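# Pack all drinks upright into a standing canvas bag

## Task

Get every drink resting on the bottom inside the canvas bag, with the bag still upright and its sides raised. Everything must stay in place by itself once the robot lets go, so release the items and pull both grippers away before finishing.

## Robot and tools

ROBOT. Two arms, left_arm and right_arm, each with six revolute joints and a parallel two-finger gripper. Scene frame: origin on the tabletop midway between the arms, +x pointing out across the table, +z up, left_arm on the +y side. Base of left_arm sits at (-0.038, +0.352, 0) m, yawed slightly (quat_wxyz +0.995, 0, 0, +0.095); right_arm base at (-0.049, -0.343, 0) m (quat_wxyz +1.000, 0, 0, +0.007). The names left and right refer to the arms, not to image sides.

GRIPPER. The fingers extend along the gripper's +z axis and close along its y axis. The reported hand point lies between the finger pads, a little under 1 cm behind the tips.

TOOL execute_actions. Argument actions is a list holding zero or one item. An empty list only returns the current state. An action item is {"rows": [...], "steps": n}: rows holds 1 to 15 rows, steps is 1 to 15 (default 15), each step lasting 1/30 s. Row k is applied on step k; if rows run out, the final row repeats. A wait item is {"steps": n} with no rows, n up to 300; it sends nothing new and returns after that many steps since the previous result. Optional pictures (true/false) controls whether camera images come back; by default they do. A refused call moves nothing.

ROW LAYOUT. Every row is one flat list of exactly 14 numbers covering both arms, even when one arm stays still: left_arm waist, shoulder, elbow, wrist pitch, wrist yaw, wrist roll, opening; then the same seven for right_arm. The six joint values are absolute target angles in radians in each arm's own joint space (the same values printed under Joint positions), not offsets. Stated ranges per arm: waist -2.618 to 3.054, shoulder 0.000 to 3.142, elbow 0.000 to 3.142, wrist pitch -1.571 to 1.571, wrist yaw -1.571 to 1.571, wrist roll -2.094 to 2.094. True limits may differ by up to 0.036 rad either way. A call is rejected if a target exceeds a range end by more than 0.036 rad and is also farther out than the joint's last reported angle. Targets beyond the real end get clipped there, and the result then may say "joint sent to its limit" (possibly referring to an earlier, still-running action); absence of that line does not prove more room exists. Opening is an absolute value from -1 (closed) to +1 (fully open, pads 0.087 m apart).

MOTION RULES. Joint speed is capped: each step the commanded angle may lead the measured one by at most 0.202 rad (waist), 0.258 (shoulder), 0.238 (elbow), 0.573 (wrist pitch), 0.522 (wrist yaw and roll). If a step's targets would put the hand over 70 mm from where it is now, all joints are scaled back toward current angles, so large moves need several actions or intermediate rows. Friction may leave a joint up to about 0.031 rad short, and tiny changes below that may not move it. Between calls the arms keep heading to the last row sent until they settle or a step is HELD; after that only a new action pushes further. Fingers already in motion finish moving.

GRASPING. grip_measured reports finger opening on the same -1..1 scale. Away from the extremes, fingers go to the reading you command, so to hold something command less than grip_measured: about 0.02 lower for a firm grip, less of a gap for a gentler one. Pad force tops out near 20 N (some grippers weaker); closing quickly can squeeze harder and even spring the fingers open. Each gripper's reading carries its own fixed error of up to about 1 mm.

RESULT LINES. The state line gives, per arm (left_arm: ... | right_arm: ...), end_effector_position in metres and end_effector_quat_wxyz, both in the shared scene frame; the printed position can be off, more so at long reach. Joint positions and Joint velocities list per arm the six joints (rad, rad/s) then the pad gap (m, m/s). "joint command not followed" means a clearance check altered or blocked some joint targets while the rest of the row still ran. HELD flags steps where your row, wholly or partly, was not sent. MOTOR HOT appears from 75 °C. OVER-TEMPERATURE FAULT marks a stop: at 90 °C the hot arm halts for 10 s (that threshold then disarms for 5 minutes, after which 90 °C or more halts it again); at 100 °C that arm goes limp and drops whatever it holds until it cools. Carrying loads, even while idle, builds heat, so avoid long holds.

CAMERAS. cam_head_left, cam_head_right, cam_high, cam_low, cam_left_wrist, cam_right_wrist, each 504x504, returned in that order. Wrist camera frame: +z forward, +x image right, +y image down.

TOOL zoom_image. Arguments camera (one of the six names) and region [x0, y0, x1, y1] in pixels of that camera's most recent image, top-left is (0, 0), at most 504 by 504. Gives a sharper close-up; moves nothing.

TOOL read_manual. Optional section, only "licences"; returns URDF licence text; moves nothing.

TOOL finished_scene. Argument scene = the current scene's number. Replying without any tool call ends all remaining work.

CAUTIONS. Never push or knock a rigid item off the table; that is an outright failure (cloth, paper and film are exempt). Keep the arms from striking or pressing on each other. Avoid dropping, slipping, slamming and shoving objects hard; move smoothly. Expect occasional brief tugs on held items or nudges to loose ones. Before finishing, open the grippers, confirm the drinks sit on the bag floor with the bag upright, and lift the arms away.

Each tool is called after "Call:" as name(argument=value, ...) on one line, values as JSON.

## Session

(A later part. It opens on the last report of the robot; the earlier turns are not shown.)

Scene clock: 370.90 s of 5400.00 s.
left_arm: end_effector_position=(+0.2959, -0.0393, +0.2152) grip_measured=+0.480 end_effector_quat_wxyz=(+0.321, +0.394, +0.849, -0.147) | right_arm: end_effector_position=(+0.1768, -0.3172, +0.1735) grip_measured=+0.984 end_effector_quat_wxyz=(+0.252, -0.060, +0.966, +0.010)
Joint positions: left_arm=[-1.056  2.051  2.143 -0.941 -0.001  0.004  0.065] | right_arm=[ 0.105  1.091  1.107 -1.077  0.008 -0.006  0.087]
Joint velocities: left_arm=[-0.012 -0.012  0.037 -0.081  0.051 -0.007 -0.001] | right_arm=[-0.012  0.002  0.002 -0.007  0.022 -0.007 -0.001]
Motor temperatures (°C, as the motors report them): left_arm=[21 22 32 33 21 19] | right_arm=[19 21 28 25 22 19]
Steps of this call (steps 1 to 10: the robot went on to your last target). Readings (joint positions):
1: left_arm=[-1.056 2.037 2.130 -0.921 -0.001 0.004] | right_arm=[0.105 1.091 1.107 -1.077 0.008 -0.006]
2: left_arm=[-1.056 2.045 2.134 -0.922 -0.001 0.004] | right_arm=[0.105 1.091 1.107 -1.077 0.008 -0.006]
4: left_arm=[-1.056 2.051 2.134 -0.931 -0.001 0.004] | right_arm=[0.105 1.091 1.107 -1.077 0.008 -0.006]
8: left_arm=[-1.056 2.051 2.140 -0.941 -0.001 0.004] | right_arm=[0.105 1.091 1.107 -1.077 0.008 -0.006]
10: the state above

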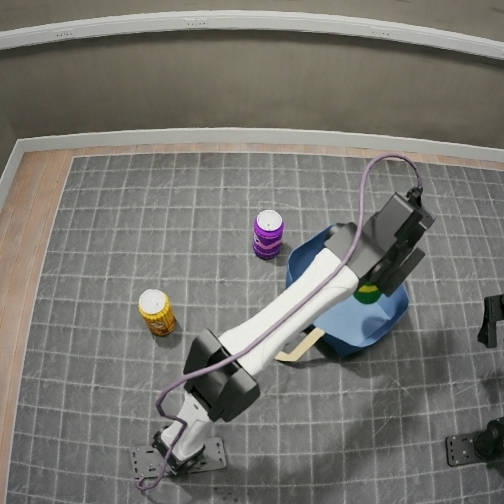

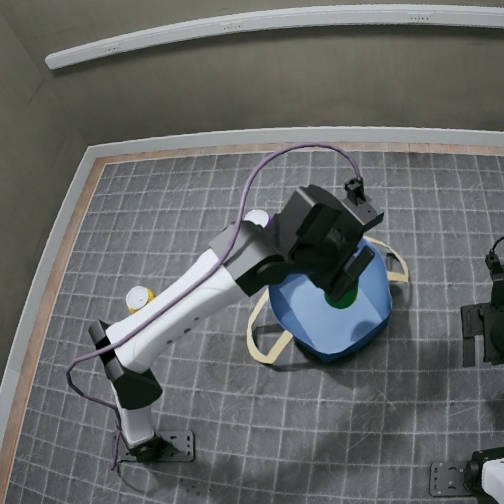

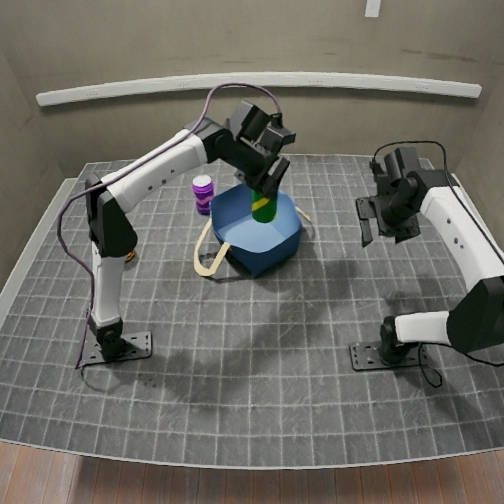

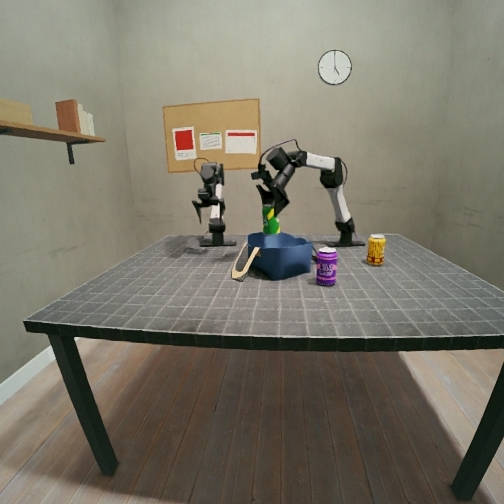

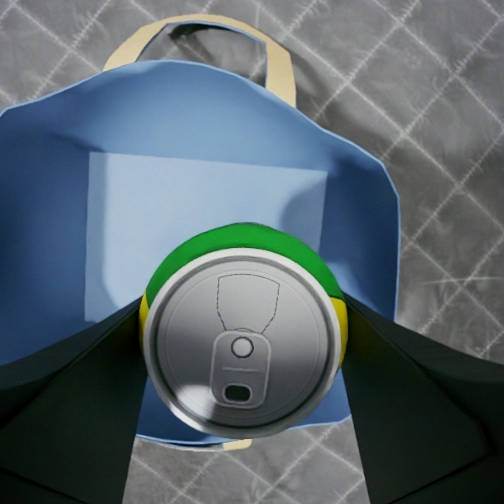

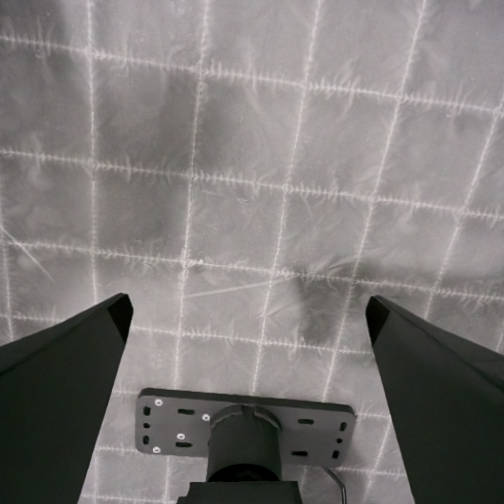

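Call:
execute_actions(actions=[{"rows": [[-1.063,2.025,2.165,-0.87,0,0,0.46,0.1,1.1,1.1,-1.08,0,0,1],[-1.066,2.018,2.148,-0.83,0,0,0.46,0.1,1.1,1.1,-1.08,0,0,1],[-1.069,2.011,2.131,-0.797,0,0,0.46,0.1,1.1,1.1,-1.08,0,0,1],[-1.072,2.004,2.114,-0.771,0,0,0.46,0.1,1.1,1.1,-1.08,0,0,1],[-1.075,1.998,2.094,-0.743,0,0,0.46,0.1,1.1,1.1,-1.08,0,0,1],[-1.078,1.992,2.071,-0.714,0,0,0.46,0.1,1.1,1.1,-1.08,0,0,1],[-1.081,1.987,2.046,-0.683,0,0,0.46,0.1,1.1,1.1,-1.08,0,0,1],[-1.084,1.982,2.018,-0.652,0,0,0.46,0.1,1.1,1.1,-1.08,0,0,1],[-1.086,1.978,1.989,-0.621,0,0,0.46,0.1,1.1,1.1,-1.08,0,0,1],[-1.088,1.975,1.96,-0.591,0,0,0.46,0.1,1.1,1.1,-1.08,0,0,1],[-1.088,1.972,1.93,-0.561,0,0,0.46,0.1,1.1,1.1,-1.08,0,0,1],[-1.088,1.97,1.9,-0.532,0,0,0.46,0.1,1.1,1.1,-1.08,0,0,1],[-1.088,1.97,1.87,-0.505,0,0,0.46,0.1,1.1,1.1,-1.08,0,0,1],[-1.088,1.97,1.842,-0.479,0,0,0.46,0.1,1.1,1.1,-1.08,0,0,1],[-1.088,1.97,1.814,-0.455,0,0,0.46,0.1,1.1,1.1,-1.08,0,0,1]], "steps": 15}], pictures=false)

Call:
execute_actions(actions=[{"rows": [[-1.088,1.97,1.788,-0.433,0,0,0.46,0.1,1.1,1.1,-1.08,0,0,1],[-1.088,1.97,1.763,-0.412,0,0,0.46,0.1,1.1,1.1,-1.08,0,0,1],[-1.088,1.97,1.74,-0.394,0,0,0.46,0.1,1.1,1.1,-1.08,0,0,1],[-1.088,1.97,1.719,-0.378,0,0,0.46,0.1,1.1,1.1,-1.08,0,0,1],[-1.088,1.97,1.7,-0.364,0,0,0.46,0.1,1.1,1.1,-1.08,0,0,1],[-1.088,1.97,1.683,-0.352,0,0,0.46,0.1,1.1,1.1,-1.08,0,0,1],[-1.088,1.97,1.668,-0.342,0,0,0.46,0.1,1.1,1.1,-1.08,0,0,1],[-1.088,1.97,1.655,-0.334,0,0,0.46,0.1,1.1,1.1,-1.08,0,0,1],[-1.088,1.97,1.644,-0.327,0,0,0.46,0.1,1.1,1.1,-1.08,0,0,1],[-1.088,1.97,1.635,-0.323,0,0,0.46,0.1,1.1,1.1,-1.08,0,0,1],[-1.088,1.97,1.627,-0.32,0,0,0.46,0.1,1.1,1.1,-1.08,0,0,1],[-1.088,1.97,1.621,-0.319,0,0,0.46,0.1,1.1,1.1,-1.08,0,0,1],[-1.088,1.97,1.617,-0.319,0,0,0.46,0.1,1.1,1.1,-1.08,0,0,1],[-1.088,1.97,1.615,-0.319,0,0,0.46,0.1,1.1,1.1,-1.08,0,0,1],[-1.088,1.97,1.614,-0.319,0,0,0.46,0.1,1.1,1.1,-1.08,0,0,1]], "steps": 15}], pictures=false)

Call:
execute_actions(actions=[{"steps": 8}])

Scene clock: 484.13 s of 5400.00 s.
left_arm: end_effector_position=(+0.2969, -0.0637, +0.1757) grip_measured=+0.480 end_effector_quat_wxyz=(+0.354, +0.399, +0.829, -0.168) | right_arm: end_effector_position=(+0.1768, -0.3172, +0.1735) grip_measured=+0.984 end_effector_quat_wxyz=(+0.252, -0.060, +0.966, +0.010)
Joint positions: left_arm=[-1.085  2.006  1.868 -0.626 -0.001  0.004  0.065] | right_arm=[ 0.105  1.091  1.107 -1.077  0.008 -0.006  0.087]
Joint velocities: left_arm=[ 0.007  0.002 -0.867  0.769 -0.022 -0.066 -0.   ] | right_arm=[-0.002 -0.007 -0.002  0.007 -0.066 -0.022 -0.001]
Motor temperatures (°C, as the motors report them): left_arm=[21 47 44 36 21 19] | right_arm=[19 21 28 25 22 19]
Steps of this call (steps 1 to 30: the robot went on to your last target; steps 31 to 90: nothing new was sent; then 109.73 s passed at rest; steps 91 to 105: all 15 steps of this action). Readings (joint positions):
91: left_arm=[-1.056 2.051 2.145 -0.941 -0.001 0.004] | right_arm=[0.105 1.091 1.107 -1.077 0.008 -0.006]
92: left_arm=[-1.056 2.051 2.145 -0.938 -0.001 0.004] | right_arm=[0.105 1.091 1.107 -1.077 0.008 -0.006]
94: left_arm=[-1.058 2.050 2.135 -0.912 -0.001 0.004] | right_arm=[0.105 1.091 1.107 -1.077 0.008 -0.006]
98: left_arm=[-1.068 2.030 2.065 -0.818 -0.001 0.004] | right_arm=[0.105 1.091 1.107 -1.077 0.008 -0.006]
105: the state above

Scene clock: 484.63 s of 5400.00 s.
left_arm: end_effector_position=(+0.2906, -0.0559, +0.1063) grip_measured=+0.480 end_effector_quat_wxyz=(+0.337, +0.402, +0.836, -0.160) | right_arm: end_effector_position=(+0.1768, -0.3172, +0.1735) grip_measured=+0.984 end_effector_quat_wxyz=(+0.252, -0.060, +0.966, +0.010)
Joint positions: left_arm=[-1.085  2.006  1.616 -0.416 -0.001  0.004  0.065] | right_arm=[ 0.105  1.091  1.107 -1.077  0.008 -0.006  0.087]
Joint velocities: left_arm=[ 0.007 -0.002 -0.076  0.125  0.022 -0.066  0.   ] | right_arm=[ 0.002  0.007 -0.017 -0.051 -0.037 -0.051 -0.   ]
Motor temperatures (°C, as the motors report them): left_arm=[21 47 44 37 21 19] | right_arm=[19 21 28 25 22 19]
Steps of this call (steps 1 to 15: all 15 steps of this action). Readings (joint positions):
1: left_arm=[-1.085 2.006 1.838 -0.601 -0.001 0.004] | right_arm=[0.105 1.091 1.107 -1.077 0.008 -0.006]
2: left_arm=[-1.085 2.006 1.809 -0.578 -0.001 0.004] | right_arm=[0.105 1.091 1.107 -1.077 0.008 -0.006]
4: left_arm=[-1.085 2.006 1.755 -0.538 -0.001 0.004] | right_arm=[0.105 1.091 1.107 -1.077 0.008 -0.006]
8: left_arm=[-1.085 2.006 1.675 -0.476 -0.001 0.004] | right_arm=[0.105 1.091 1.107 -1.077 0.008 -0.006]
15: the state above

Scene clock: 484.90 s of 5400.00 s.
left_arm: end_effector_position=(+0.2931, -0.0589, +0.1084) grip_measured=+0.480 end_effector_quat_wxyz=(+0.345, +0.401, +0.833, -0.164) | right_arm: end_effector_position=(+0.1768, -0.3172, +0.1735) grip_measured=+0.984 end_effector_quat_wxyz=(+0.252, -0.060, +0.966, +0.010)
Joint positions: left_arm=[-1.085  2.006  1.613 -0.394 -0.001  0.004  0.065] | right_arm=[ 0.105  1.091  1.107 -1.077  0.008 -0.006  0.087]
Joint velocities: left_arm=[-0.007 -0.012 -0.012  0.022 -0.022 -0.007 -0.001] | right_arm=[ 0.002 -0.012  0.032 -0.066 -0.051  0.022 -0.   ]
Motor temperatures (°C, as the motors report them): left_arm=[21 47 44 37 21 19] | right_arm=[19 21 28 25 22 19]
Steps of this call (steps 1 to 8: the robot went on to your last target). Readings (joint positions):
1: left_arm=[-1.085 2.006 1.614 -0.412 -0.001 0.004] | right_arm=[0.105 1.091 1.107 -1.077 0.008 -0.006]
2: left_arm=[-1.085 2.006 1.614 -0.409 -0.001 0.004] | right_arm=[0.105 1.091 1.107 -1.077 0.008 -0.006]
4: left_arm=[-1.085 2.006 1.613 -0.403 -0.001 0.004] | right_arm=[0.105 1.091 1.107 -1.077 0.008 -0.006]
8: the state above

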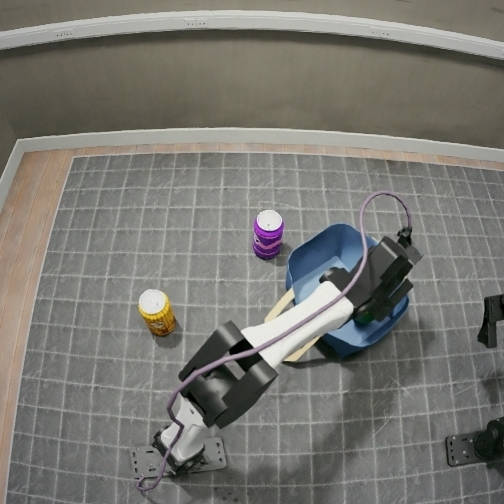

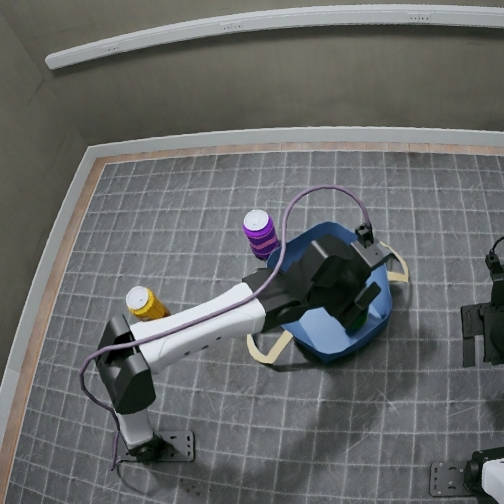

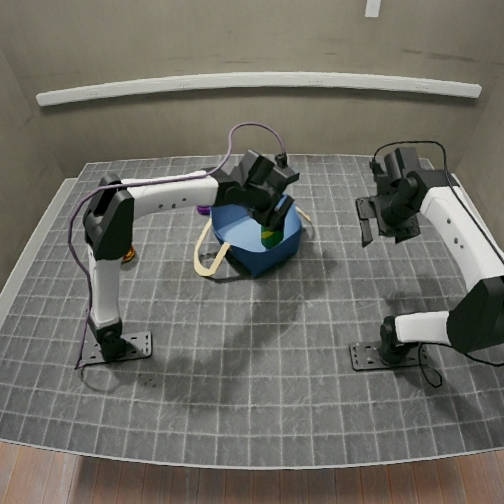

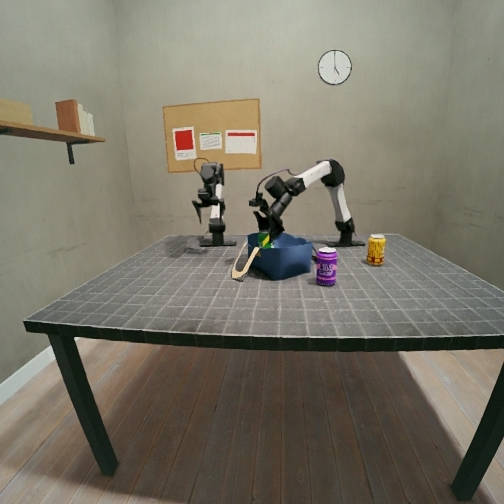

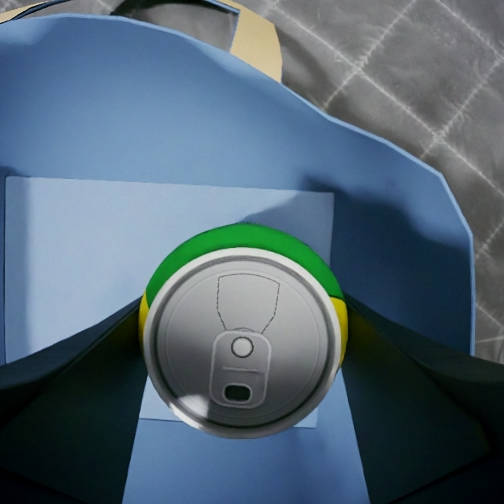

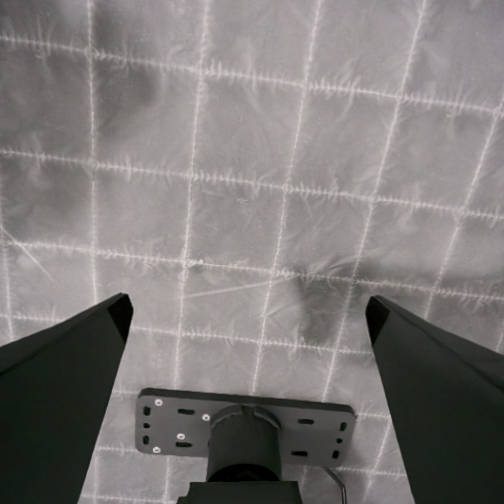

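Call:
execute_actions(actions=[{"rows": [[-1.088,1.975,1.61,-0.305,0,0,0.46,0.1,1.1,1.1,-1.08,0,0,1],[-1.088,1.98,1.605,-0.295,0,0,0.46,0.1,1.1,1.1,-1.08,0,0,1],[-1.088,1.985,1.6,-0.287,0,0,0.46,0.1,1.1,1.1,-1.08,0,0,1],[-1.088,1.99,1.595,-0.28,0,0,0.46,0.1,1.1,1.1,-1.08,0,0,1],[-1.088,1.995,1.59,-0.274,0,0,0.46,0.1,1.1,1.1,-1.08,0,0,1],[-1.088,2.0,1.585,-0.268,0,0,0.46,0.1,1.1,1.1,-1.08,0,0,1],[-1.088,2.003,1.58,-0.263,0,0,0.46,0.1,1.1,1.1,-1.08,0,0,1],[-1.088,2.006,1.575,-0.259,0,0,0.46,0.1,1.1,1.1,-1.08,0,0,1],[-1.088,2.009,1.57,-0.256,0,0,0.46,0.1,1.1,1.1,-1.08,0,0,1],[-1.088,2.012,1.565,-0.255,0,0,0.46,0.1,1.1,1.1,-1.08,0,0,1],[-1.088,2.014,1.56,-0.255,0,0,0.46,0.1,1.1,1.1,-1.08,0,0,1],[-1.088,2.016,1.556,-0.255,0,0,0.46,0.1,1.1,1.1,-1.08,0,0,1],[-1.088,2.017,1.553,-0.255,0,0,0.46,0.1,1.1,1.1,-1.08,0,0,1],[-1.088,2.018,1.551,-0.255,0,0,0.46,0.1,1.1,1.1,-1.08,0,0,1],[-1.088,2.018,1.55,-0.255,0,0,0.46,0.1,1.1,1.1,-1.08,0,0,1]], "steps": 15}], pictures=false)

Call:
execute_actions(actions=[{"steps": 5}], pictures=false)

Scene clock: 505.03 s of 5400.00 s.
left_arm: end_effector_position=(+0.2921, -0.0577, +0.0872) grip_measured=+0.480 end_effector_quat_wxyz=(+0.341, +0.401, +0.834, -0.162) | right_arm: end_effector_position=(+0.1768, -0.3172, +0.1735) grip_measured=+0.984 end_effector_quat_wxyz=(+0.252, -0.060, +0.966, +0.010)
Joint positions: left_arm=[-1.085  2.022  1.556 -0.33  -0.001  0.004  0.065] | right_arm=[ 0.105  1.091  1.107 -1.077  0.008 -0.006  0.087]
Joint velocities: left_arm=[-0.002  0.09  -0.105 -0.095  0.007 -0.022 -0.001] | right_arm=[-0.012  0.007  0.017  0.037 -0.051  0.022 -0.   ]
Motor temperatures (°C, as the motors report them): left_arm=[21 50 42 40 21 19] | right_arm=[19 21 28 25 22 19]
Steps of this call (steps 1 to 30: the robot went on to your last target; steps 31 to 90: nothing new was sent; then 16.63 s passed at rest; steps 91 to 105: all 15 steps of this action). Readings (joint positions):
91: left_arm=[-1.085 2.006 1.613 -0.390 -0.001 0.004] | right_arm=[0.105 1.091 1.107 -1.077 0.008 -0.006]
92: left_arm=[-1.085 2.006 1.613 -0.388 -0.001 0.004] | right_arm=[0.105 1.091 1.107 -1.077 0.008 -0.006]
94: left_arm=[-1.085 2.006 1.608 -0.375 -0.001 0.004] | right_arm=[0.105 1.091 1.107 -1.077 0.008 -0.006]
98: left_arm=[-1.085 2.006 1.587 -0.349 -0.001 0.004] | right_arm=[0.105 1.091 1.107 -1.077 0.008 -0.006]
105: the state above

Scene clock: 505.20 s of 5400.00 s.
left_arm: end_effector_position=(+0.2922, -0.0579, +0.0849) grip_measured=+0.480 end_effector_quat_wxyz=(+0.341, +0.401, +0.834, -0.162) | right_arm: end_effector_position=(+0.1768, -0.3172, +0.1735) grip_measured=+0.984 end_effector_quat_wxyz=(+0.252, -0.060, +0.966, +0.010)
Joint positions: left_arm=[-1.085  2.025  1.551 -0.322 -0.001  0.004  0.065] | right_arm=[ 0.105  1.091  1.107 -1.077  0.008 -0.006  0.087]
Joint velocities: left_arm=[ 0.007 -0.017 -0.002 -0.007 -0.051  0.007 -0.   ] | right_arm=[ 0.007  0.007 -0.012  0.066  0.007 -0.139 -0.   ]
Motor temperatures (°C, as the motors report them): left_arm=[21 50 42 40 21 19] | right_arm=[19 21 28 25 22 19]
Steps of this call (steps 1 to 5: the robot went on to your last target). Readings (joint positions):
1: left_arm=[-1.085 2.024 1.553 -0.330 -0.001 0.004] | right_arm=[0.105 1.091 1.107 -1.077 0.008 -0.006]
2: left_arm=[-1.085 2.025 1.551 -0.328 -0.001 0.004] | right_arm=[0.105 1.091 1.107 -1.077 0.008 -0.006]
4: left_arm=[-1.085 2.025 1.551 -0.322 -0.001 0.004] | right_arm=[0.105 1.091 1.107 -1.077 0.008 -0.006]
5: the state above

Call:
execute_actions(actions=[{"rows": [[-1.088,2.021,1.548,-0.255,0,0,0.46,0.1,1.1,1.1,-1.08,0,0,1],[-1.088,2.024,1.546,-0.255,0,0,0.46,0.1,1.1,1.1,-1.08,0,0,1],[-1.088,2.027,1.544,-0.255,0,0,0.46,0.1,1.1,1.1,-1.08,0,0,1],[-1.088,2.03,1.542,-0.26,0,0,0.46,0.1,1.1,1.1,-1.08,0,0,1],[-1.088,2.032,1.541,-0.265,0,0,0.46,0.1,1.1,1.1,-1.08,0,0,1],[-1.088,2.033,1.54,-0.27,0,0,0.46,0.1,1.1,1.1,-1.08,0,0,1],[-1.088,2.033,1.54,-0.28,0,0,0.46,0.1,1.1,1.1,-1.08,0,0,1],[-1.088,2.033,1.54,-0.29,0,0,0.46,0.1,1.1,1.1,-1.08,0,0,1]], "steps": 9}], pictures=false)

Call:
execute_actions(actions=[{"rows": [[-1.088,2.033,1.54,-0.3,0,0,0.475,0.1,1.1,1.1,-1.08,0,0,1],[-1.088,2.033,1.54,-0.3,0,0,0.49,0.1,1.1,1.1,-1.08,0,0,1],[-1.088,2.033,1.54,-0.3,0,0,0.52,0.1,1.1,1.1,-1.08,0,0,1],[-1.088,2.033,1.54,-0.3,0,0,0.57,0.1,1.1,1.1,-1.08,0,0,1],[-1.088,2.033,1.54,-0.3,0,0,0.63,0.1,1.1,1.1,-1.08,0,0,1],[-1.088,2.033,1.54,-0.3,0,0,0.7,0.1,1.1,1.1,-1.08,0,0,1],[-1.088,2.033,1.54,-0.3,0,0,0.75,0.1,1.1,1.1,-1.08,0,0,1]], "steps": 8}], pictures=false)

Call:
execute_actions(actions=[{"rows": [[-1.088,2.025,1.56,-0.33,0,0,0.75,0.1,1.1,1.1,-1.08,0,0,1],[-1.088,2.015,1.575,-0.37,0,0,0.75,0.1,1.1,1.1,-1.08,0,0,1],[-1.088,2.005,1.595,-0.415,0,0,0.75,0.1,1.1,1.1,-1.08,0,0,1],[-1.088,1.995,1.622,-0.46,0,0,0.75,0.1,1.1,1.1,-1.08,0,0,1],[-1.088,1.988,1.655,-0.505,0,0,0.75,0.1,1.1,1.1,-1.08,0,0,1],[-1.088,1.983,1.692,-0.55,0,0,0.75,0.1,1.1,1.1,-1.08,0,0,1],[-1.088,1.98,1.732,-0.595,0,0,0.75,0.1,1.1,1.1,-1.08,0,0,1],[-1.088,1.98,1.772,-0.635,0,0,0.75,0.1,1.1,1.1,-1.08,0,0,1],[-1.088,1.98,1.812,-0.67,0,0,0.75,0.1,1.1,1.1,-1.08,0,0,1],[-1.085,1.982,1.85,-0.7,0,0,0.75,0.1,1.1,1.1,-1.08,0,0,1],[-1.078,1.986,1.885,-0.72,0,0,0.8,0.1,1.1,1.1,-1.08,0,0,1],[-1.066,1.991,1.915,-0.733,0,0,0.85,0.1,1.1,1.1,-1.08,0,0,1],[-1.048,1.997,1.94,-0.74,0,0,0.9,0.1,1.1,1.1,-1.08,0,0,1],[-1.024,2.003,1.958,-0.74,0,0,0.95,0.1,1.1,1.1,-1.08,0,0,1],[-0.995,2.009,1.97,-0.74,0,0,1,0.1,1.1,1.1,-1.08,0,0,1]], "steps": 15}], pictures=false)

Call:
execute_actions(actions=[{"rows": [[-0.961,2.014,1.976,-0.74,0,0,1,0.1,1.1,1.1,-1.08,0,0,1],[-0.923,2.018,1.98,-0.738,0,0,1,0.1,1.1,1.1,-1.08,0,0,1],[-0.882,2.02,1.98,-0.735,0,0,1,0.1,1.1,1.1,-1.08,0,0,1],[-0.84,2.02,1.98,-0.735,0,0,1,0.1,1.1,1.1,-1.08,0,0,1],[-0.797,2.02,1.98,-0.735,0,0,1,0.1,1.1,1.1,-1.08,0,0,1],[-0.754,2.02,1.98,-0.735,0,0,1,0.1,1.1,1.1,-1.08,0,0,1],[-0.712,2.02,1.98,-0.735,0,0,1,0.1,1.1,1.1,-1.08,0,0,1],[-0.672,2.02,1.98,-0.735,0,0,1,0.1,1.1,1.1,-1.08,0,0,1],[-0.636,2.02,1.98,-0.735,0,0,1,0.1,1.1,1.1,-1.08,0,0,1],[-0.605,2.02,1.98,-0.735,0,0,1,0.1,1.1,1.1,-1.08,0,0,1],[-0.579,2.02,1.98,-0.735,0,0,1,0.1,1.1,1.1,-1.08,0,0,1],[-0.559,2.02,1.98,-0.735,0,0,1,0.1,1.1,1.1,-1.08,0,0,1],[-0.545,2.02,1.98,-0.735,0,0,1,0.1,1.1,1.1,-1.08,0,0,1],[-0.538,2.02,1.98,-0.735,0,0,1,0.1,1.1,1.1,-1.08,0,0,1],[-0.535,2.02,1.98,-0.735,0,0,1,0.1,1.1,1.1,-1.08,0,0,1]], "steps": 15}], pictures=false)

Call:
execute_actions(actions=[{"steps": 6}])

Scene clock: 542.47 s of 5400.00 s.
left_arm: end_effector_position=(+0.2926, -0.0584, +0.0835) grip_measured=+0.480 end_effector_quat_wxyz=(+0.341, +0.401, +0.834, -0.162) | right_arm: end_effector_position=(+0.1768, -0.3172, +0.1735) grip_measured=+0.984 end_effector_quat_wxyz=(+0.252, -0.060, +0.966, +0.010)
Joint positions: left_arm=[-1.085  2.029  1.551 -0.319 -0.001  0.004  0.065] | right_arm=[ 0.105  1.091  1.107 -1.077  0.008 -0.006  0.087]
Joint velocities: left_arm=[-0.022 -0.012 -0.002  0.081  0.022 -0.037 -0.001] | right_arm=[ 0.007  0.002 -0.007  0.022  0.022 -0.007  0.   ]
Motor temperatures (°C, as the motors report them): left_arm=[21 49 40 42 21 19] | right_arm=[19 21 29 25 22 19]
Steps of this call (steps 1 to 15: the robot went on to your last target; steps 16 to 90: nothing new was sent; then 33.97 s passed at rest; steps 91 to 99: all 9 steps of this action). Readings (joint positions):
91: left_arm=[-1.085 2.025 1.551 -0.322 -0.001 0.004] | right_arm=[0.105 1.091 1.107 -1.077 0.008 -0.006]
92: left_arm=[-1.085 2.025 1.551 -0.322 -0.001 0.004] | right_arm=[0.105 1.091 1.107 -1.077 0.008 -0.006]
94: left_arm=[-1.085 2.026 1.551 -0.322 -0.001 0.004] | right_arm=[0.105 1.091 1.107 -1.077 0.008 -0.006]
98: left_arm=[-1.085 2.029 1.551 -0.319 -0.001 0.004] | right_arm=[0.105 1.091 1.107 -1.077 0.008 -0.006]
99: the state above

Scene clock: 542.73 s of 5400.00 s.
left_arm: end_effector_position=(+0.2930, -0.0590, +0.0839) grip_measured=+0.742 end_effector_quat_wxyz=(+0.342, +0.401, +0.834, -0.163) | right_arm: end_effector_position=(+0.1768, -0.3172, +0.1735) grip_measured=+0.984 end_effector_quat_wxyz=(+0.252, -0.060, +0.966, +0.010)
Joint positions: left_arm=[-1.085  2.029  1.551 -0.315 -0.001  0.004  0.076] | right_arm=[ 0.105  1.091  1.107 -1.077  0.008 -0.006  0.087]
Joint velocities: left_arm=[-0.007  0.012  0.007 -0.037 -0.022  0.007  0.012] | right_arm=[ 0.002 -0.002 -0.002  0.037 -0.007  0.051  0.   ]
Motor temperatures (°C, as the motors report them): left_arm=[21 49 40 42 21 19] | right_arm=[19 21 29 25 22 19]
Steps of this call (steps 1 to 8: all 8 steps of this action). Readings (joint positions):
1: left_arm=[-1.085 2.029 1.551 -0.319 -0.001 0.004] | right_arm=[0.105 1.091 1.107 -1.077 0.008 -0.006]
2: left_arm=[-1.085 2.029 1.551 -0.319 -0.001 0.004] | right_arm=[0.105 1.091 1.107 -1.077 0.008 -0.006]
4: left_arm=[-1.085 2.029 1.551 -0.318 -0.001 0.004] | right_arm=[0.105 1.091 1.107 -1.077 0.008 -0.006]
8: the state above

Scene clock: 543.23 s of 5400.00 s.
left_arm: end_effector_position=(+0.3101, -0.0593, +0.1965) grip_measured=+0.968 end_effector_quat_wxyz=(+0.370, +0.386, +0.827, -0.172) | right_arm: end_effector_position=(+0.1768, -0.3172, +0.1735) grip_measured=+0.984 end_effector_quat_wxyz=(+0.252, -0.060, +0.966, +0.010)
Joint positions: left_arm=[-1.059  2.006  1.929 -0.652  0.002  0.004  0.086] | right_arm=[ 0.105  1.091  1.107 -1.077  0.008 -0.006  0.087]
Joint velocities: left_arm=[ 0.432 -0.051  0.667 -0.183  0.066 -0.007  0.037] | right_arm=[ 0.007  0.007  0.017  0.037 -0.066  0.051 -0.   ]
Motor temperatures (°C, as the motors report them): left_arm=[21 49 40 42 21 19] | right_arm=[19 21 29 25 22 19]
Steps of this call (steps 1 to 15: all 15 steps of this action). Readings (joint positions):
1: left_arm=[-1.085 2.029 1.551 -0.315 -0.001 0.004] | right_arm=[0.105 1.091 1.107 -1.077 0.008 -0.006]
2: left_arm=[-1.085 2.029 1.551 -0.319 -0.001 0.004] | right_arm=[0.105 1.091 1.107 -1.077 0.008 -0.006]
4: left_arm=[-1.085 2.029 1.565 -0.356 -0.001 0.004] | right_arm=[0.105 1.091 1.107 -1.077 0.008 -0.006]
8: left_arm=[-1.085 2.028 1.673 -0.492 -0.001 0.004] | right_arm=[0.105 1.091 1.107 -1.077 0.008 -0.006]
15: the state above

Scene clock: 543.73 s of 5400.00 s.
left_arm: end_effector_position=(+0.4653, +0.1760, +0.2006) grip_measured=+0.989 end_effector_quat_wxyz=(+0.392, +0.155, +0.905, -0.064) | right_arm: end_effector_position=(+0.1768, -0.3172, +0.1735) grip_measured=+0.984 end_effector_quat_wxyz=(+0.252, -0.060, +0.966, +0.010)
Joint positions: left_arm=[-0.529  2.01   1.966 -0.711 -0.003  0.004  0.087] | right_arm=[ 0.105  1.091  1.107 -1.077  0.008 -0.006  0.087]
Joint velocities: left_arm=[ 0.266 -0.002  0.017 -0.037  0.037  0.022 -0.001] | right_arm=[-0.002  0.002  0.022  0.037 -0.022  0.051 -0.   ]
Motor temperatures (°C, as the motors report them): left_arm=[21 49 40 42 21 19] | right_arm=[19 21 29 25 22 19]
Steps of this call (steps 1 to 15: all 15 steps of this action). Readings (joint positions):
1: left_arm=[-1.039 2.006 1.948 -0.659 0.003 0.004] | right_arm=[0.105 1.091 1.107 -1.077 0.008 -0.006]
2: left_arm=[-1.012 2.006 1.960 -0.663 0.005 0.004] | right_arm=[0.105 1.091 1.107 -1.077 0.008 -0.006]
4: left_arm=[-0.938 2.006 1.966 -0.673 0.006 0.004] | right_arm=[0.105 1.091 1.107 -1.077 0.008 -0.006]
8: left_arm=[-0.750 2.009 1.966 -0.696 0.005 0.004] | right_arm=[0.105 1.091 1.107 -1.077 0.008 -0.006]
15: the state above

Scene clock: 543.93 s of 5400.00 s.
left_arm: end_effector_position=(+0.4646, +0.1768, +0.1999) grip_measured=+0.989 end_effector_quat_wxyz=(+0.390, +0.155, +0.906, -0.064) | right_arm: end_effector_position=(+0.1768, -0.3172, +0.1735) grip_measured=+0.984 end_effector_quat_wxyz=(+0.252, -0.060, +0.966, +0.010)
Joint positions: left_arm=[-0.528  2.01   1.966 -0.716 -0.004  0.004  0.087] | right_arm=[ 0.105  1.091  1.107 -1.077  0.008 -0.006  0.087]
Joint velocities: left_arm=[-0.027 -0.007 -0.007  0.007 -0.051 -0.051  0.   ] | right_arm=[-0.017 -0.007 -0.012  0.007 -0.022 -0.066 -0.001]
Motor temperatures (°C, as the motors report them): left_arm=[21 49 40 41 21 19] | right_arm=[19 21 29 25 22 19]
Steps of this call (steps 1 to 6: the robot went on to your last target). Readings (joint positions):
1: left_arm=[-0.522 2.010 1.966 -0.712 -0.004 0.004] | right_arm=[0.105 1.091 1.107 -1.077 0.008 -0.006]
2: left_arm=[-0.521 2.010 1.966 -0.713 -0.004 0.004] | right_arm=[0.105 1.091 1.107 -1.077 0.008 -0.006]
4: left_arm=[-0.524 2.010 1.966 -0.715 -0.004 0.004] | right_arm=[0.105 1.091 1.107 -1.077 0.008 -0.006]
6: the state above

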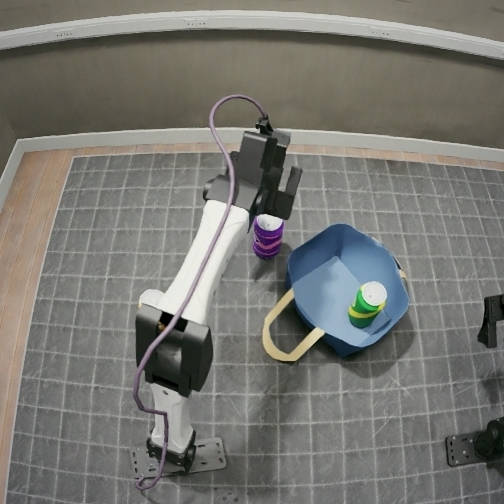

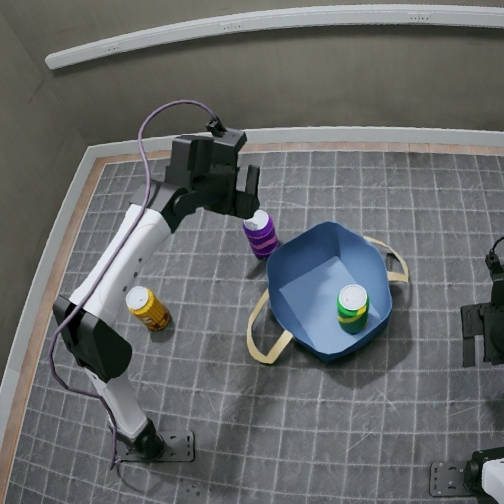

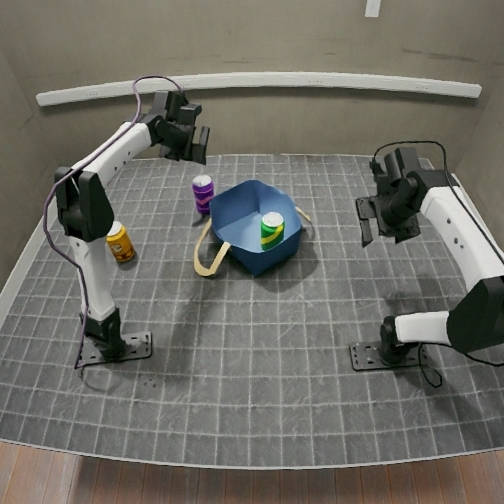

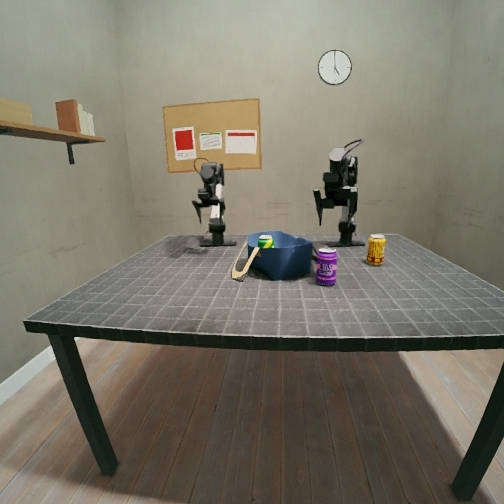

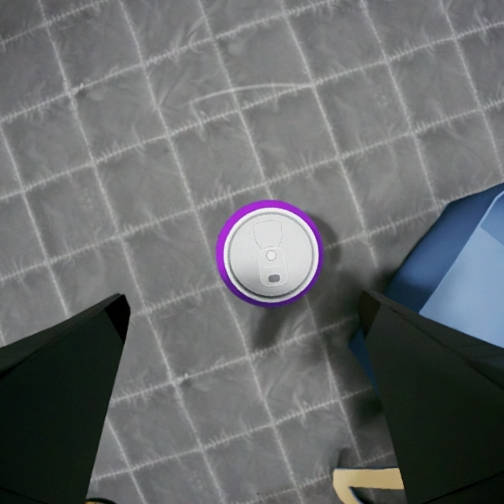

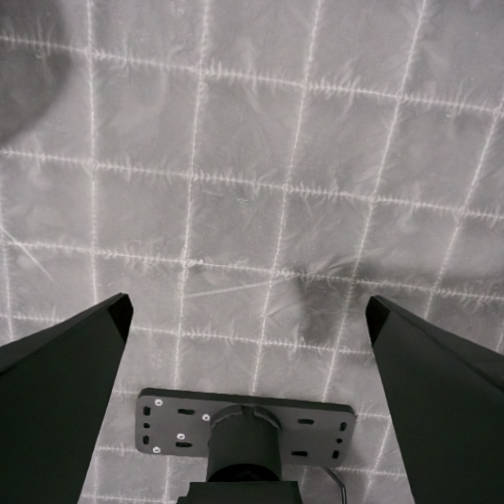

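Call:
execute_actions(actions=[{"rows": [[-0.54,2.025,1.975,-0.71,0,0,0.98,0.1,1.1,1.1,-1.08,0,0,1],[-0.544,2.033,1.97,-0.695,0,0,0.95,0.1,1.1,1.1,-1.08,0,0,1],[-0.548,2.044,1.965,-0.683,0,0,0.92,0.1,1.1,1.1,-1.08,0,0,1],[-0.552,2.058,1.96,-0.673,0,0,0.89,0.1,1.1,1.1,-1.08,0,0,1],[-0.556,2.073,1.957,-0.665,0,0,0.87,0.1,1.1,1.1,-1.08,0,0,1],[-0.559,2.089,1.955,-0.655,0,0,0.86,0.1,1.1,1.1,-1.08,0,0,1],[-0.561,2.104,1.952,-0.642,0,0,0.86,0.1,1.1,1.1,-1.08,0,0,1],[-0.561,2.118,1.946,-0.625,0,0,0.86,0.1,1.1,1.1,-1.08,0,0,1],[-0.561,2.129,1.937,-0.605,0,0,0.86,0.1,1.1,1.1,-1.08,0,0,1],[-0.561,2.137,1.924,-0.583,0,0,0.86,0.1,1.1,1.1,-1.08,0,0,1],[-0.561,2.142,1.908,-0.56,0,0,0.86,0.1,1.1,1.1,-1.08,0,0,1],[-0.561,2.145,1.89,-0.537,0,0,0.86,0.1,1.1,1.1,-1.08,0,0,1],[-0.561,2.147,1.87,-0.515,0,0,0.86,0.1,1.1,1.1,-1.08,0,0,1],[-0.561,2.148,1.85,-0.495,0,0,0.86,0.1,1.1,1.1,-1.08,0,0,1],[-0.561,2.149,1.83,-0.478,0,0,0.86,0.1,1.1,1.1,-1.08,0,0,1]], "steps": 15}], pictures=false)

Call:
execute_actions(actions=[{"rows": [[-0.561,2.15,1.811,-0.463,0,0,0.86,0.1,1.1,1.1,-1.08,0,0,1],[-0.561,2.151,1.794,-0.452,0,0,0.86,0.1,1.1,1.1,-1.08,0,0,1],[-0.561,2.152,1.78,-0.445,0,0,0.86,0.1,1.1,1.1,-1.08,0,0,1],[-0.561,2.152,1.769,-0.441,0,0,0.86,0.1,1.1,1.1,-1.08,0,0,1],[-0.561,2.152,1.761,-0.44,0,0,0.86,0.1,1.1,1.1,-1.08,0,0,1],[-0.561,2.152,1.756,-0.442,0,0,0.86,0.1,1.1,1.1,-1.08,0,0,1],[-0.561,2.152,1.754,-0.446,0,0,0.86,0.1,1.1,1.1,-1.08,0,0,1],[-0.561,2.152,1.754,-0.45,0,0,0.86,0.1,1.1,1.1,-1.08,0,0,1],[-0.561,2.152,1.754,-0.454,0,0,0.86,0.1,1.1,1.1,-1.08,0,0,1]], "steps": 11}])

Scene clock: 616.40 s of 5400.00 s.
left_arm: end_effector_position=(+0.4781, +0.1547, +0.1201) grip_measured=+0.860 end_effector_quat_wxyz=(+0.358, +0.171, +0.916, -0.064) | right_arm: end_effector_position=(+0.1768, -0.3172, +0.1735) grip_measured=+0.984 end_effector_quat_wxyz=(+0.252, -0.060, +0.966, +0.010)
Joint positions: left_arm=[-0.558  2.137  1.879 -0.569 -0.004  0.004  0.081] | right_arm=[ 0.105  1.091  1.107 -1.077  0.008 -0.006  0.087]
Joint velocities: left_arm=[ 0.007  0.105 -0.593  0.432  0.022 -0.051  0.001] | right_arm=[ 0.007 -0.007 -0.002  0.037 -0.037  0.066 -0.   ]
Motor temperatures (°C, as the motors report them): left_arm=[21 45 42 36 21 19] | right_arm=[19 21 29 25 22 19]
Steps of this call (steps 1 to 15: the robot went on to your last target; steps 16 to 90: nothing new was sent; then 68.97 s passed at rest; steps 91 to 105: all 15 steps of this action). Readings (joint positions):
91: left_arm=[-0.529 2.010 1.966 -0.717 -0.004 0.004] | right_arm=[0.105 1.091 1.107 -1.077 0.008 -0.006]
92: left_arm=[-0.530 2.010 1.966 -0.717 -0.004 0.004] | right_arm=[0.105 1.091 1.107 -1.077 0.008 -0.006]
94: left_arm=[-0.534 2.015 1.966 -0.709 -0.004 0.004] | right_arm=[0.105 1.091 1.107 -1.077 0.008 -0.006]
98: left_arm=[-0.551 2.058 1.966 -0.675 -0.004 0.004] | right_arm=[0.105 1.091 1.107 -1.077 0.008 -0.006]
105: the state above

Scene clock: 616.77 s of 5400.00 s.
left_arm: end_effector_position=(+0.4717, +0.1571, +0.0868) grip_measured=+0.860 end_effector_quat_wxyz=(+0.345, +0.172, +0.921, -0.061) | right_arm: end_effector_position=(+0.1768, -0.3172, +0.1735) grip_measured=+0.984 end_effector_quat_wxyz=(+0.252, -0.060, +0.966, +0.010)
Joint positions: left_arm=[-0.558  2.143  1.772 -0.484 -0.004  0.004  0.081] | right_arm=[ 0.105  1.091  1.107 -1.077  0.008 -0.006  0.087]
Joint velocities: left_arm=[ 0.012  0.007  0.007  0.125 -0.051 -0.022 -0.001] | right_arm=[-0.002 -0.012 -0.007 -0.022 -0.081  0.037  0.001]
Motor temperatures (°C, as the motors report them): left_arm=[21 45 42 36 21 19] | right_arm=[19 21 29 25 22 19]
Steps of this call (steps 1 to 11: all 11 steps of this action). Readings (joint positions):
1: left_arm=[-0.558 2.140 1.859 -0.554 -0.004 0.004] | right_arm=[0.105 1.091 1.107 -1.077 0.008 -0.006]
2: left_arm=[-0.558 2.142 1.839 -0.539 -0.004 0.004] | right_arm=[0.105 1.091 1.107 -1.077 0.008 -0.006]
4: left_arm=[-0.558 2.143 1.806 -0.515 -0.004 0.004] | right_arm=[0.105 1.091 1.107 -1.077 0.008 -0.006]
8: left_arm=[-0.558 2.143 1.773 -0.491 -0.004 0.004] | right_arm=[0.105 1.091 1.107 -1.077 0.008 -0.006]
11: the state above

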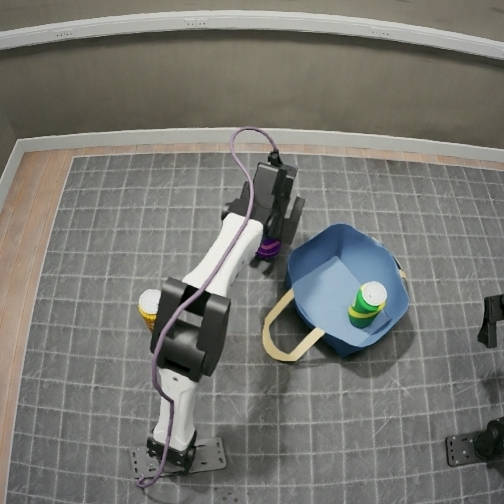

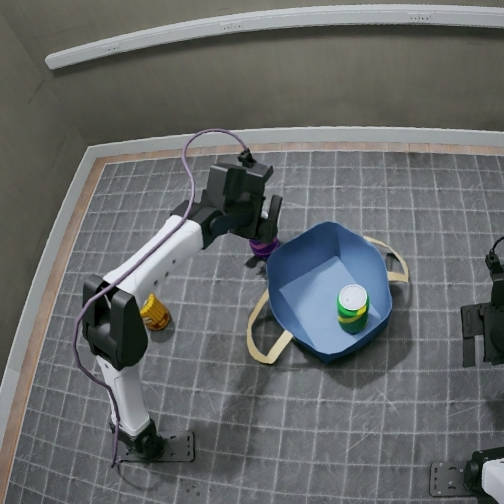

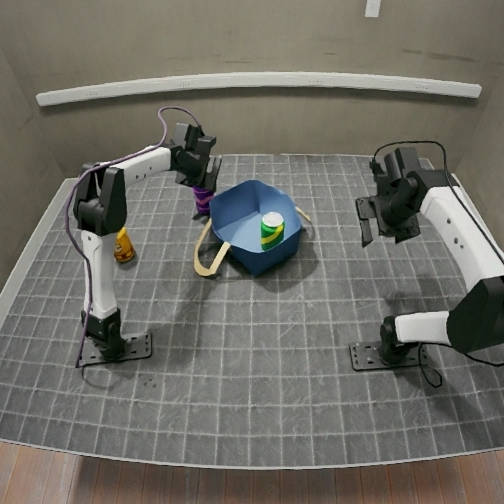

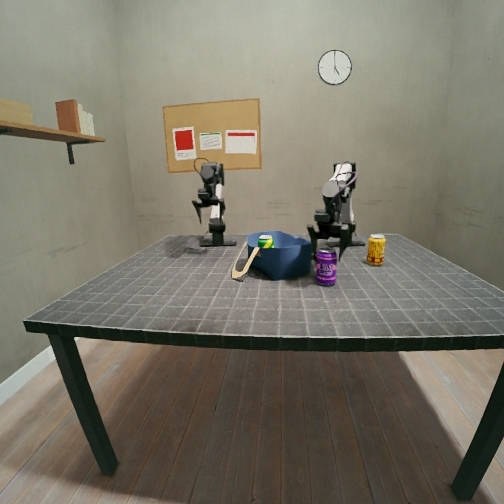

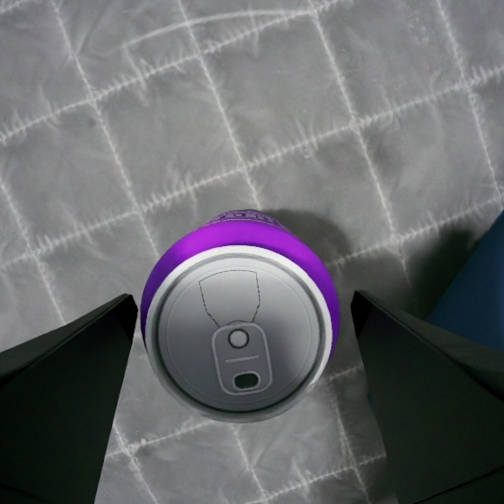

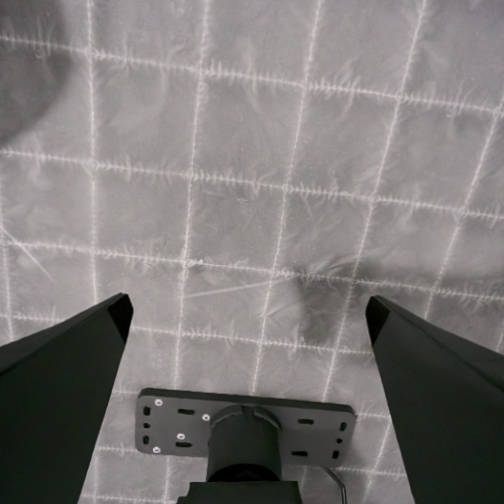

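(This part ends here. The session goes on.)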